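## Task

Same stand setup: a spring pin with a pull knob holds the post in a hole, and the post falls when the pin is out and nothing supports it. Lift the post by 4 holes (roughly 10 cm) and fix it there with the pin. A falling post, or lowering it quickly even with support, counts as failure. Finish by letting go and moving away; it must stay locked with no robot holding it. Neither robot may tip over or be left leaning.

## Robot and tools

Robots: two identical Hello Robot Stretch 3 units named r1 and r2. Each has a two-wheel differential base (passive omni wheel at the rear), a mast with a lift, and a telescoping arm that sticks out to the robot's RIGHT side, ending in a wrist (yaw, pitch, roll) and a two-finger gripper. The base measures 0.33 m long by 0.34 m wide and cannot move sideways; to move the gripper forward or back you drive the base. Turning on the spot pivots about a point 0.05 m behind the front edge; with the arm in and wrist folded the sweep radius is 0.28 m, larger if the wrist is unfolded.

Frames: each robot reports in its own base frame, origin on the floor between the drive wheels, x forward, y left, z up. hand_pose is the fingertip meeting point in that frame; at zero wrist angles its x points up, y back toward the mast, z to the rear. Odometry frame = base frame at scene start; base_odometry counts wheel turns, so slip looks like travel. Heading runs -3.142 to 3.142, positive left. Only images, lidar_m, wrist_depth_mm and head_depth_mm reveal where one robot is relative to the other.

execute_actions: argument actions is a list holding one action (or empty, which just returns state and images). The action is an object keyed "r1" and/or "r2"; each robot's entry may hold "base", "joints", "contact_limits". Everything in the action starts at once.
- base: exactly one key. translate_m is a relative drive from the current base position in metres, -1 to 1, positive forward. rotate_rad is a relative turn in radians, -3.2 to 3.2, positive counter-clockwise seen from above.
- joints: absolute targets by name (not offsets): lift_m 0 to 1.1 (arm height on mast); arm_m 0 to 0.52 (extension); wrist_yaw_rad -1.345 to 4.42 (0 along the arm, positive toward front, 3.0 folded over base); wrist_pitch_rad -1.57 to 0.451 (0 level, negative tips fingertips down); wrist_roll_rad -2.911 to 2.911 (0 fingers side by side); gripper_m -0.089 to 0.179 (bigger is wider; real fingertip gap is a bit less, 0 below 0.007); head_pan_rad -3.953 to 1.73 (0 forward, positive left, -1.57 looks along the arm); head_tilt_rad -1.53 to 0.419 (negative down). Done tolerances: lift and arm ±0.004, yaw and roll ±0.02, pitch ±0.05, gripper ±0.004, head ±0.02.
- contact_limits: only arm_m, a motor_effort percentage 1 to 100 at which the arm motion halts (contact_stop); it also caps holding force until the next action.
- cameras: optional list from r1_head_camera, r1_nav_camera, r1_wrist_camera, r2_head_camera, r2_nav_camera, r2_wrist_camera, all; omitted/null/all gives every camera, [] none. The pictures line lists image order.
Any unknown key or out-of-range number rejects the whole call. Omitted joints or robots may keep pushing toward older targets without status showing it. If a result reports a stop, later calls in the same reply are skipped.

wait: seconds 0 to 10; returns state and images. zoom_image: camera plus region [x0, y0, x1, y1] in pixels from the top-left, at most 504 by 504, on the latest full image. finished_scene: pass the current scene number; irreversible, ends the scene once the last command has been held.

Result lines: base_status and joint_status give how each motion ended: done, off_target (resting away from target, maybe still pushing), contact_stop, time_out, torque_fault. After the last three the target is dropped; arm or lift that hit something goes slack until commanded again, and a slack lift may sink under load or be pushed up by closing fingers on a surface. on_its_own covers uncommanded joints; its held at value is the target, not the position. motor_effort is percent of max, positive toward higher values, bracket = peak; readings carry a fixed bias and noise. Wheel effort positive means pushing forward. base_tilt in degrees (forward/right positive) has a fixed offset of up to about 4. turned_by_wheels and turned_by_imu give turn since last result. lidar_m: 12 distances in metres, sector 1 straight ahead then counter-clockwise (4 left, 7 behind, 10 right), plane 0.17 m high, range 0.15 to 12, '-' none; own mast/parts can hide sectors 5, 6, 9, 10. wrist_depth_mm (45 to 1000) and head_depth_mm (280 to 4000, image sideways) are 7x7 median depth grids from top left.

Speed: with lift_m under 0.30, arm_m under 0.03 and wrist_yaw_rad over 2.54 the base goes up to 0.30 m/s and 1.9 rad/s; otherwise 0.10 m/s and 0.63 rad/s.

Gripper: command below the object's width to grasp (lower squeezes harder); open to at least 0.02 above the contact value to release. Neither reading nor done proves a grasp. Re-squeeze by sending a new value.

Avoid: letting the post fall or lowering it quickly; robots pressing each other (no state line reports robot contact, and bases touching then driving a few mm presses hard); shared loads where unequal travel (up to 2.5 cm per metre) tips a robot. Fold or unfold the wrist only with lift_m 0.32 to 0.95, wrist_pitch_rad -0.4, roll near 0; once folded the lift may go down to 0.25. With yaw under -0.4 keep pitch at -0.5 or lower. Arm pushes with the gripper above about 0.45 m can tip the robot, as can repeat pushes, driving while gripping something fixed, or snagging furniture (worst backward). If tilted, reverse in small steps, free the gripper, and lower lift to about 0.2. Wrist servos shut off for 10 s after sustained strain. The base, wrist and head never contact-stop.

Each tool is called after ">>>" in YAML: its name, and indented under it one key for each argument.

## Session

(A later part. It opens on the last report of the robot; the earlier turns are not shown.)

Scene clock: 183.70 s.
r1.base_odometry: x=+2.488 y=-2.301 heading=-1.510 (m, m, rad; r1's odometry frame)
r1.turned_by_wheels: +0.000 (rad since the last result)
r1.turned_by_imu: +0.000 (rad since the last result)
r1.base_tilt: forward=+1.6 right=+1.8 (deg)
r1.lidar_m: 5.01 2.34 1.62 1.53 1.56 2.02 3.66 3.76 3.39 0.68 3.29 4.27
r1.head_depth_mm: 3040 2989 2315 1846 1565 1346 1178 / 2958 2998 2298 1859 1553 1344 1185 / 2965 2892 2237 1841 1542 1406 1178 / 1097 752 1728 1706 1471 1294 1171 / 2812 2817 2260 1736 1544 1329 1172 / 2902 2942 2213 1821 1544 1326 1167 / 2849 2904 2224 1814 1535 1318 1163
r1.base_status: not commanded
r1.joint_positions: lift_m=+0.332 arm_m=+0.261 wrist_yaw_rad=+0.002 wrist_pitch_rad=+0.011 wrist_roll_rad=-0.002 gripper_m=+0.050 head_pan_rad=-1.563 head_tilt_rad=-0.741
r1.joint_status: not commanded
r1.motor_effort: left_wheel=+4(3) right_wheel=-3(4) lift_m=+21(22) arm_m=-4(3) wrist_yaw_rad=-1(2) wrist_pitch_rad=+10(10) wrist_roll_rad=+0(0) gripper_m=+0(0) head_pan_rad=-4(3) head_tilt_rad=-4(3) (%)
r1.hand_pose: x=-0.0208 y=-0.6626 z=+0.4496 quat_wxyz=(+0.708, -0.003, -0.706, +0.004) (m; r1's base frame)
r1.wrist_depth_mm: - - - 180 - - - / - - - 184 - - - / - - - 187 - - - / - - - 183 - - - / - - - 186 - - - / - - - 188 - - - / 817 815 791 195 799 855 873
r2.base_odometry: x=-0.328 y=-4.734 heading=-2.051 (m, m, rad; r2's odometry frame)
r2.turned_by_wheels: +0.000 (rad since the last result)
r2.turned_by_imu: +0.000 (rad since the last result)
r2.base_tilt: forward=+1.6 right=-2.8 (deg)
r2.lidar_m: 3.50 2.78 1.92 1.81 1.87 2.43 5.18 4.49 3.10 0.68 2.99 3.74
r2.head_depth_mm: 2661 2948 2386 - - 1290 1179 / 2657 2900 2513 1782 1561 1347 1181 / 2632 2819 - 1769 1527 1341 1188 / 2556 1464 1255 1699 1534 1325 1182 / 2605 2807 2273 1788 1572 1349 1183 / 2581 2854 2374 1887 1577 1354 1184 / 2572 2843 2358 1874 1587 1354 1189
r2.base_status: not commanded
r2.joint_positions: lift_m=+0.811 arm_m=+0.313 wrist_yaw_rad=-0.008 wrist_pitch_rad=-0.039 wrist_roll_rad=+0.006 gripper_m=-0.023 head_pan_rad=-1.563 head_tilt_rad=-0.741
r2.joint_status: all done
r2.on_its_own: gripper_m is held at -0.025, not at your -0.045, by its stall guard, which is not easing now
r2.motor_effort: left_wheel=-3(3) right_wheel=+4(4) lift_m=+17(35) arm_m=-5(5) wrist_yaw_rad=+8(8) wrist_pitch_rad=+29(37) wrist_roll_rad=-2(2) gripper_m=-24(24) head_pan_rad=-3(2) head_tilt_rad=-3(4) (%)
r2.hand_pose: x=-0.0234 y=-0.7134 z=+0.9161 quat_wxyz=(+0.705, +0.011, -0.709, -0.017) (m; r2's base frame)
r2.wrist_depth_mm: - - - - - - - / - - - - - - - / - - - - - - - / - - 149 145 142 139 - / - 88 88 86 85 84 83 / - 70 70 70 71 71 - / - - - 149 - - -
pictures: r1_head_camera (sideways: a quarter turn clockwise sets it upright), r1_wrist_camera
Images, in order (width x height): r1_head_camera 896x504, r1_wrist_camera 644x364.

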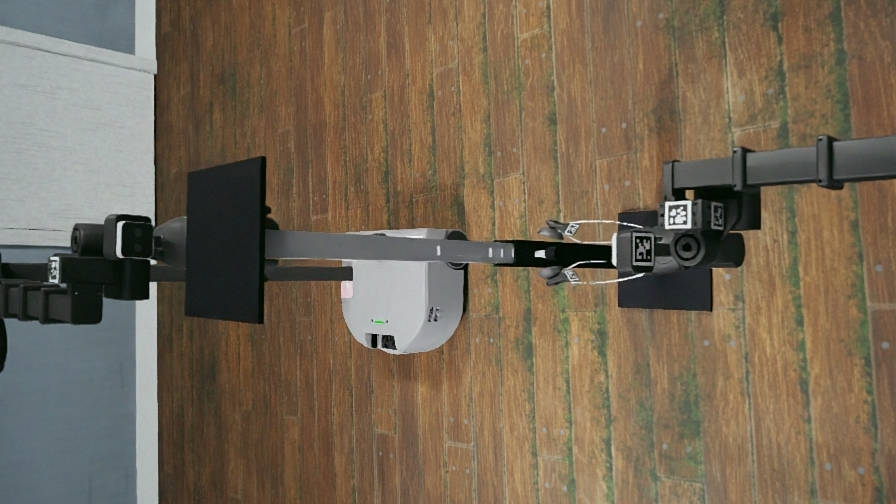

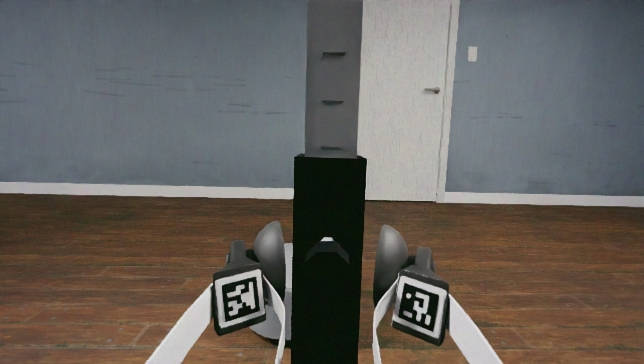

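>>> execute_actions:
  actions:
    - {"r2":{"joints":{"lift_m":0.804}}}
  cameras: ["r1_wrist_camera"]

>>> execute_actions:
  actions:
    - {"r2":{"joints":{"lift_m":0.798}}}
  cameras: ["r1_head_camera","r1_wrist_camera"]

Scene clock: 189.53 s.
r1.base_odometry: x=+2.488 y=-2.301 heading=-1.510 (m, m, rad; r1's odometry frame)
r1.turned_by_wheels: +0.000 (rad since the last result)
r1.turned_by_imu: +0.001 (rad since the last result)
r1.base_tilt: forward=+1.6 right=+1.9 (deg)
r1.lidar_m: 5.04 2.34 1.62 1.52 1.55 2.02 3.64 3.74 3.40 0.68 3.28 4.27
r1.head_depth_mm: 3035 3009 2312 1860 1567 1350 1180 / 3000 3001 2292 1842 1555 1343 1177 / 2990 2895 2211 1853 1552 1404 1179 / 1283 760 1713 1700 1469 1294 1174 / 1207 2798 2182 1741 1541 1330 1173 / 2916 2916 2265 1823 1537 1326 1165 / 2898 2865 2234 1830 1534 1325 1171
r1.base_status: not commanded
r1.joint_positions: lift_m=+0.332 arm_m=+0.261 wrist_yaw_rad=+0.002 wrist_pitch_rad=+0.011 wrist_roll_rad=-0.002 gripper_m=+0.050 head_pan_rad=-1.563 head_tilt_rad=-0.741
r1.joint_status: not commanded
r1.motor_effort: left_wheel=+3(3) right_wheel=-3(4) lift_m=+21(22) arm_m=-4(4) wrist_yaw_rad=-1(2) wrist_pitch_rad=+10(10) wrist_roll_rad=+0(0) gripper_m=+0(1) head_pan_rad=-4(3) head_tilt_rad=-4(3) (%)
r1.hand_pose: x=-0.0208 y=-0.6626 z=+0.4496 quat_wxyz=(+0.708, -0.003, -0.706, +0.004) (m; r1's base frame)
r1.wrist_depth_mm: - - - 179 - - - / - - - 185 - - - / - - - 188 - - - / - - - 182 - - - / - - - 185 - - - / - - - 189 - - - / 780 803 788 194 801 878 879
r2.base_odometry: x=-0.328 y=-4.734 heading=-2.051 (m, m, rad; r2's odometry frame)
r2.turned_by_wheels: +0.000 (rad since the last result)
r2.turned_by_imu: +0.000 (rad since the last result)
r2.base_tilt: forward=+1.6 right=-2.8 (deg)
r2.lidar_m: 3.52 2.79 1.92 1.80 1.86 2.44 5.22 4.49 3.10 0.69 3.00 3.74
r2.head_depth_mm: 2650 2917 2368 - - - 1174 / 2635 2875 2517 1779 1561 1342 1182 / 2616 2835 - 1784 1530 1336 1187 / 2522 1524 1255 1699 1532 1322 1183 / 2616 2830 2282 1783 1576 1355 1184 / 2598 2878 2352 1885 1571 1360 1183 / 2582 2871 2353 1898 1576 1353 1191
r2.base_status: not commanded
r2.joint_positions: lift_m=+0.804 arm_m=+0.313 wrist_yaw_rad=-0.008 wrist_pitch_rad=-0.025 wrist_roll_rad=+0.006 gripper_m=-0.023 head_pan_rad=-1.563 head_tilt_rad=-0.741
r2.joint_status: all done
r2.on_its_own: gripper_m is held at -0.025, not at your -0.045, by its stall guard, which is not easing now
r2.motor_effort: left_wheel=-3(3) right_wheel=+4(4) lift_m=+15(17) arm_m=-4(5) wrist_yaw_rad=+8(7) wrist_pitch_rad=+23(29) wrist_roll_rad=-2(2) gripper_m=-24(24) head_pan_rad=-2(3) head_tilt_rad=-3(3) (%)
r2.hand_pose: x=-0.0234 y=-0.7139 z=+0.9128 quat_wxyz=(+0.705, +0.006, -0.709, -0.012) (m; r2's base frame)
r2.wrist_depth_mm: - - - - - - - / - - - - - - - / - - - - - - - / - - 148 144 140 138 - / - 85 84 83 81 80 79 / - 70 70 106 71 - - / - - - 148 - - -
pictures: r1_wrist_camera
Images, in order (width x height): r1_wrist_camera 644x364.

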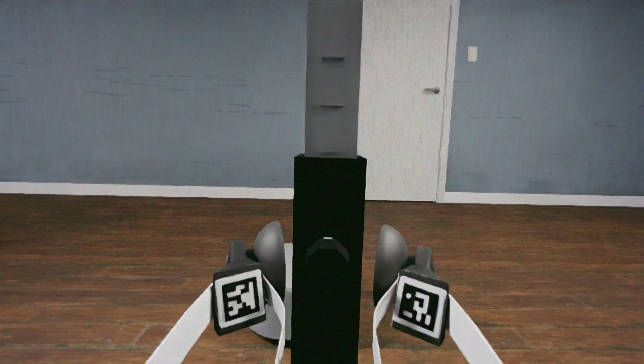

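Scene clock: 190.17 s.
r1.base_odometry: x=+2.488 y=-2.301 heading=-1.510 (m, m, rad; r1's odometry frame)
r1.turned_by_wheels: +0.000 (rad since the last result)
r1.turned_by_imu: +0.000 (rad since the last result)
r1.base_tilt: forward=+1.7 right=+1.9 (deg)
r1.lidar_m: 5.03 2.34 1.61 1.52 1.56 2.02 3.65 3.74 3.40 0.68 3.29 4.25
r1.head_depth_mm: 3033 3028 2276 1864 1564 1341 1181 / 2983 2998 2290 1863 1564 1341 1178 / 2969 2844 2202 1852 1555 1411 1174 / 1265 760 1708 1697 1485 1302 1178 / 2865 2799 2167 1740 1538 1329 1178 / 2881 2929 2226 1826 1534 1328 1171 / 2859 2907 2224 1816 1530 1318 1160
r1.base_status: not commanded
r1.joint_positions: lift_m=+0.332 arm_m=+0.261 wrist_yaw_rad=+0.002 wrist_pitch_rad=+0.011 wrist_roll_rad=-0.002 gripper_m=+0.050 head_pan_rad=-1.563 head_tilt_rad=-0.741
r1.joint_status: not commanded
r1.motor_effort: left_wheel=+4(3) right_wheel=-4(3) lift_m=+21(22) arm_m=-4(4) wrist_yaw_rad=-2(1) wrist_pitch_rad=+10(10) wrist_roll_rad=+0(0) gripper_m=+0(0) head_pan_rad=-4(4) head_tilt_rad=-3(3) (%)
r1.hand_pose: x=-0.0208 y=-0.6626 z=+0.4496 quat_wxyz=(+0.708, -0.003, -0.706, +0.004) (m; r1's base frame)
r1.wrist_depth_mm: - - - 181 - - - / - - - 185 - - - / - - - 188 - - - / - - - 183 - - - / - - - 186 - - - / - - - 189 - - - / 792 816 764 194 790 855 855
r2.base_odometry: x=-0.328 y=-4.734 heading=-2.051 (m, m, rad; r2's odometry frame)
r2.turned_by_wheels: +0.000 (rad since the last result)
r2.turned_by_imu: +0.000 (rad since the last result)
r2.base_tilt: forward=+1.6 right=-2.9 (deg)
r2.lidar_m: 3.52 2.79 1.91 1.81 1.86 2.43 5.21 4.48 3.10 0.68 3.00 3.76
r2.head_depth_mm: 2677 2921 2348 1928 - - 1179 / 2628 2888 2447 1768 1550 1351 1177 / 2636 2840 - 1729 1534 1338 1184 / 2506 1519 1259 1698 1531 1319 1184 / 2616 2850 2272 1793 1577 1350 1189 / 2586 2874 2370 1888 1570 1350 1188 / 2590 2875 2358 1898 1577 1356 1191
r2.base_status: not commanded
r2.joint_positions: lift_m=+0.799 arm_m=+0.313 wrist_yaw_rad=-0.008 wrist_pitch_rad=-0.004 wrist_roll_rad=+0.006 gripper_m=-0.023 head_pan_rad=-1.563 head_tilt_rad=-0.741
r2.joint_status: all done
r2.on_its_own: gripper_m is held at -0.025, not at your -0.045, by its stall guard, which is not easing now
r2.motor_effort: left_wheel=-3(3) right_wheel=+4(4) lift_m=+13(14) arm_m=-4(4) wrist_yaw_rad=+7(8) wrist_pitch_rad=+15(23) wrist_roll_rad=-2(2) gripper_m=-24(24) head_pan_rad=-3(3) head_tilt_rad=-2(4) (%)
r2.hand_pose: x=-0.0234 y=-0.7144 z=+0.9120 quat_wxyz=(+0.705, -0.001, -0.709, -0.005) (m; r2's base frame)
r2.wrist_depth_mm: - - - - - - - / - - - - - - - / - - - - - - - / - - 145 142 138 134 - / - 80 79 77 76 75 74 / - - 71 142 71 - - / - - - 147 - - -
pictures: r1_head_camera (sideways: a quarter turn clockwise sets it upright), r1_wrist_camera
Images, in order (width x height): r1_head_camera 896x504, r1_wrist_camera 644x364.

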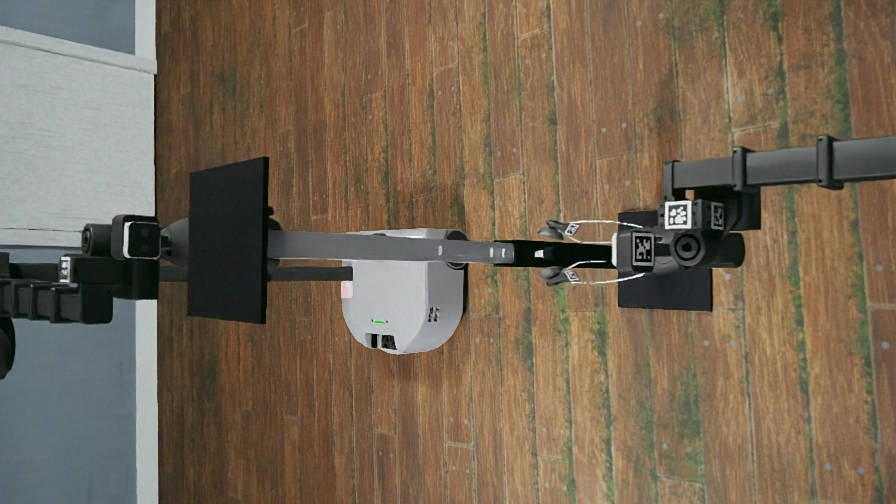

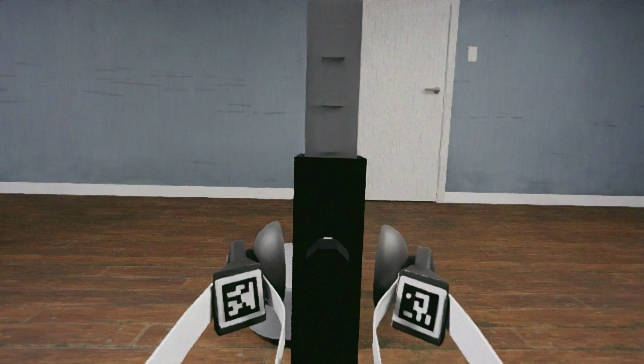

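The pin is locked with the post about 10.2 cm higher. Releasing and clearing.

>>> execute_actions:
  actions:
    - {"r2":{"joints":{"gripper_m":0.07}},"r1":{"joints":{"arm_m":0.22}}}
  cameras: []

>>> execute_actions:
  actions:
    - {"r2":{"joints":{"arm_m":0.0}},"r1":{"joints":{"arm_m":0.005}}}
  cameras: ["r1_head_camera"]

>>> finished_scene:
  scene: 2

Scene clock: 199.47 s.
r1.base_odometry: x=+2.488 y=-2.301 heading=-1.510 (m, m, rad; r1's odometry frame)
r1.turned_by_wheels: +0.000 (rad since the last result)
r1.turned_by_imu: +0.001 (rad since the last result)
r1.base_tilt: forward=+1.6 right=+1.9 (deg)
r1.lidar_m: 5.05 2.34 1.62 1.52 1.55 2.02 3.65 3.73 3.41 0.68 3.28 4.27
r1.head_depth_mm: 3057 3023 2318 1869 1576 1345 1179 / 2994 2979 2300 1859 1537 1344 1180 / 2983 2876 2192 1860 1553 1384 1157 / 1270 756 1725 1716 1442 1344 1173 / 2824 2813 2201 1747 1546 1324 1165 / 2880 2895 2259 1826 1537 1322 1166 / 2902 2897 2235 1816 1541 1326 1162
r1.base_status: not commanded
r1.joint_positions: lift_m=+0.332 arm_m=+0.220 wrist_yaw_rad=+0.002 wrist_pitch_rad=+0.011 wrist_roll_rad=-0.002 gripper_m=+0.050 head_pan_rad=-1.563 head_tilt_rad=-0.741
r1.joint_status: all done
r1.motor_effort: left_wheel=+3(4) right_wheel=-3(4) lift_m=+22(21) arm_m=-4(5) wrist_yaw_rad=-2(2) wrist_pitch_rad=+10(10) wrist_roll_rad=+0(0) gripper_m=+1(1) head_pan_rad=-4(4) head_tilt_rad=-4(3) (%)
r1.hand_pose: x=-0.0210 y=-0.6217 z=+0.4496 quat_wxyz=(+0.708, -0.003, -0.706, +0.004) (m; r1's base frame)
r1.wrist_depth_mm: - - - - - - - / - - - - - - - / - - - - - - - / - - - 226 - - - / - - - 227 - - - / - - - 233 - - - / 815 799 765 240 806 857 878
r2.base_odometry: x=-0.328 y=-4.734 heading=-2.051 (m, m, rad; r2's odometry frame)
r2.turned_by_wheels: +0.000 (rad since the last result)
r2.turned_by_imu: +0.000 (rad since the last result)
r2.base_tilt: forward=+1.6 right=-2.9 (deg)
r2.lidar_m: 3.51 2.78 1.92 1.81 1.86 2.43 5.20 4.49 3.11 0.68 3.00 3.73
r2.head_depth_mm: 2652 2908 2335 1922 - - 1179 / 2647 2893 2475 1768 1558 1345 1183 / 2636 2852 - 1739 1525 1339 1186 / 2529 1515 1245 1701 1543 1330 1183 / 2605 2844 2271 1794 1575 1353 1187 / 2605 2865 2352 1897 1571 1354 1190 / 2569 2873 2372 1879 1580 1355 1194
r2.base_status: not commanded
r2.joint_positions: lift_m=+0.799 arm_m=+0.313 wrist_yaw_rad=-0.003 wrist_pitch_rad=+0.004 wrist_roll_rad=+0.006 gripper_m=+0.070 head_pan_rad=-1.563 head_tilt_rad=-0.741
r2.joint_status: all done
r2.motor_effort: left_wheel=+0(3) right_wheel=+0(4) lift_m=+13(13) arm_m=+0(4) wrist_yaw_rad=+2(8) wrist_pitch_rad=+11(15) wrist_roll_rad=-2(2) gripper_m=+0(96) head_pan_rad=-2(2) head_tilt_rad=-3(4) (%)
r2.hand_pose: x=-0.0221 y=-0.7143 z=+0.9141 quat_wxyz=(+0.705, -0.002, -0.709, +0.000) (m; r2's base frame)
r2.wrist_depth_mm: - - - - - - - / - - - - - - - / - - - - - - - / - - 159 155 150 147 - / - 85 84 82 81 80 78 / - - 71 142 72 - - / - - - 146 - - -
pictures: none
No camera images: the call's "cameras" was empty. Leave "cameras" out to get every camera's image.

Scene clock: 203.00 s.
r1.base_odometry: x=+2.488 y=-2.301 heading=-1.510 (m, m, rad; r1's odometry frame)
r1.turned_by_wheels: +0.000 (rad since the last result)
r1.turned_by_imu: +0.001 (rad since the last result)
r1.base_tilt: forward=+1.6 right=+1.9 (deg)
r1.lidar_m: 5.06 2.34 1.62 1.52 1.56 2.02 3.64 3.74 3.38 0.69 3.30 4.27
r1.head_depth_mm: 3040 3013 2315 1866 1562 1351 1181 / 2987 2988 2287 1849 1554 1334 1180 / 2952 2872 2222 1839 1558 1337 1176 / 1078 761 1707 1702 1467 1333 1203 / 2910 2914 2199 1743 1539 1328 1170 / 2935 2913 2236 1825 1527 1324 1168 / 2903 2890 2245 1819 1536 1327 1163
r1.base_status: not commanded
r1.joint_positions: lift_m=+0.332 arm_m=+0.005 wrist_yaw_rad=+0.001 wrist_pitch_rad=+0.011 wrist_roll_rad=-0.002 gripper_m=+0.050 head_pan_rad=-1.563 head_tilt_rad=-0.741
r1.joint_status: all done
r1.motor_effort: left_wheel=+2(3) right_wheel=-3(3) lift_m=+22(21) arm_m=-4(6) wrist_yaw_rad=+0(1) wrist_pitch_rad=+10(10) wrist_roll_rad=+0(0) gripper_m=+1(1) head_pan_rad=-4(3) head_tilt_rad=-4(2) (%)
r1.hand_pose: x=-0.0212 y=-0.4067 z=+0.4496 quat_wxyz=(+0.708, -0.003, -0.706, +0.004) (m; r1's base frame)
r1.wrist_depth_mm: - - - - - - - / - - - - - - - / - - - - - - - / - - - - - - - / - - - - - - - / - - - - - - - / 805 809 792 792 788 851 864
r2.base_odometry: x=-0.328 y=-4.734 heading=-2.051 (m, m, rad; r2's odometry frame)
r2.turned_by_wheels: +0.000 (rad since the last result)
r2.turned_by_imu: +0.000 (rad since the last result)
r2.base_tilt: forward=+1.6 right=-2.8 (deg)
r2.lidar_m: 3.53 2.80 1.92 1.80 1.87 2.43 5.20 4.47 3.11 0.68 2.99 3.74
r2.head_depth_mm: 2646 2887 2319 1871 1562 1383 - / 2660 2861 2353 1880 1566 1372 - / 2635 2894 2112 1883 1611 - - / 2530 1522 1388 1690 1570 1334 1184 / 2596 2841 2280 1780 1569 1352 1188 / 2604 2852 2334 1889 1580 1353 1187 / 2574 2833 2368 1891 1580 1351 1188
r2.base_status: not commanded
r2.joint_positions: lift_m=+0.799 arm_m=+0.000 wrist_yaw_rad=-0.001 wrist_pitch_rad=+0.005 wrist_roll_rad=+0.006 gripper_m=+0.070 head_pan_rad=-1.563 head_tilt_rad=-0.741
r2.joint_status: all done
r2.motor_effort: left_wheel=-1(1) right_wheel=+0(0) lift_m=+13(13) arm_m=-4(7) wrist_yaw_rad=+1(3) wrist_pitch_rad=+11(11) wrist_roll_rad=-2(2) gripper_m=+0(0) head_pan_rad=-2(3) head_tilt_rad=-2(3) (%)
r2.hand_pose: x=-0.0218 y=-0.4016 z=+0.9144 quat_wxyz=(+0.705, -0.002, -0.709, +0.001) (m; r2's base frame)
r2.wrist_depth_mm: - - - - - - - / - - - - - - - / - - - - - - - / - - - - - - - / - - - - - - - / - - - - - - - / - - - - - - -
pictures: r1_head_camera (sideways: a quarter turn clockwise sets it upright)
Images, in order (width x height): r1_head_camera 896x504.

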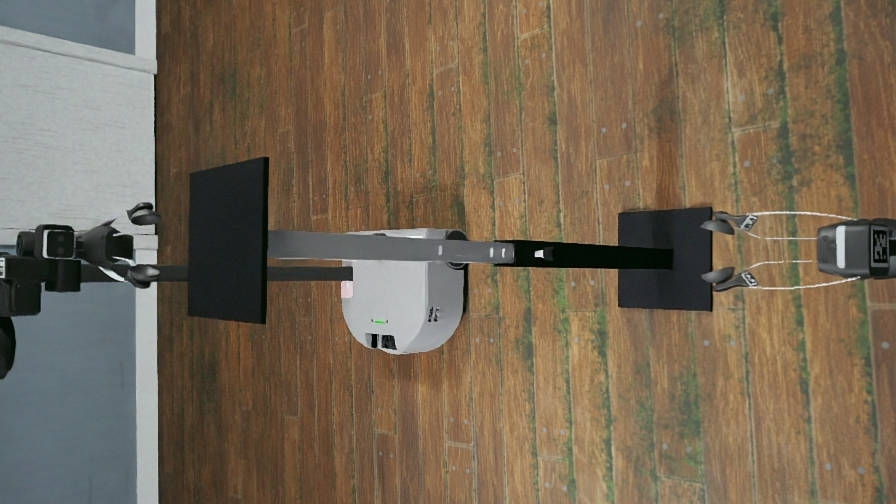

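The scene is finished: the task was done.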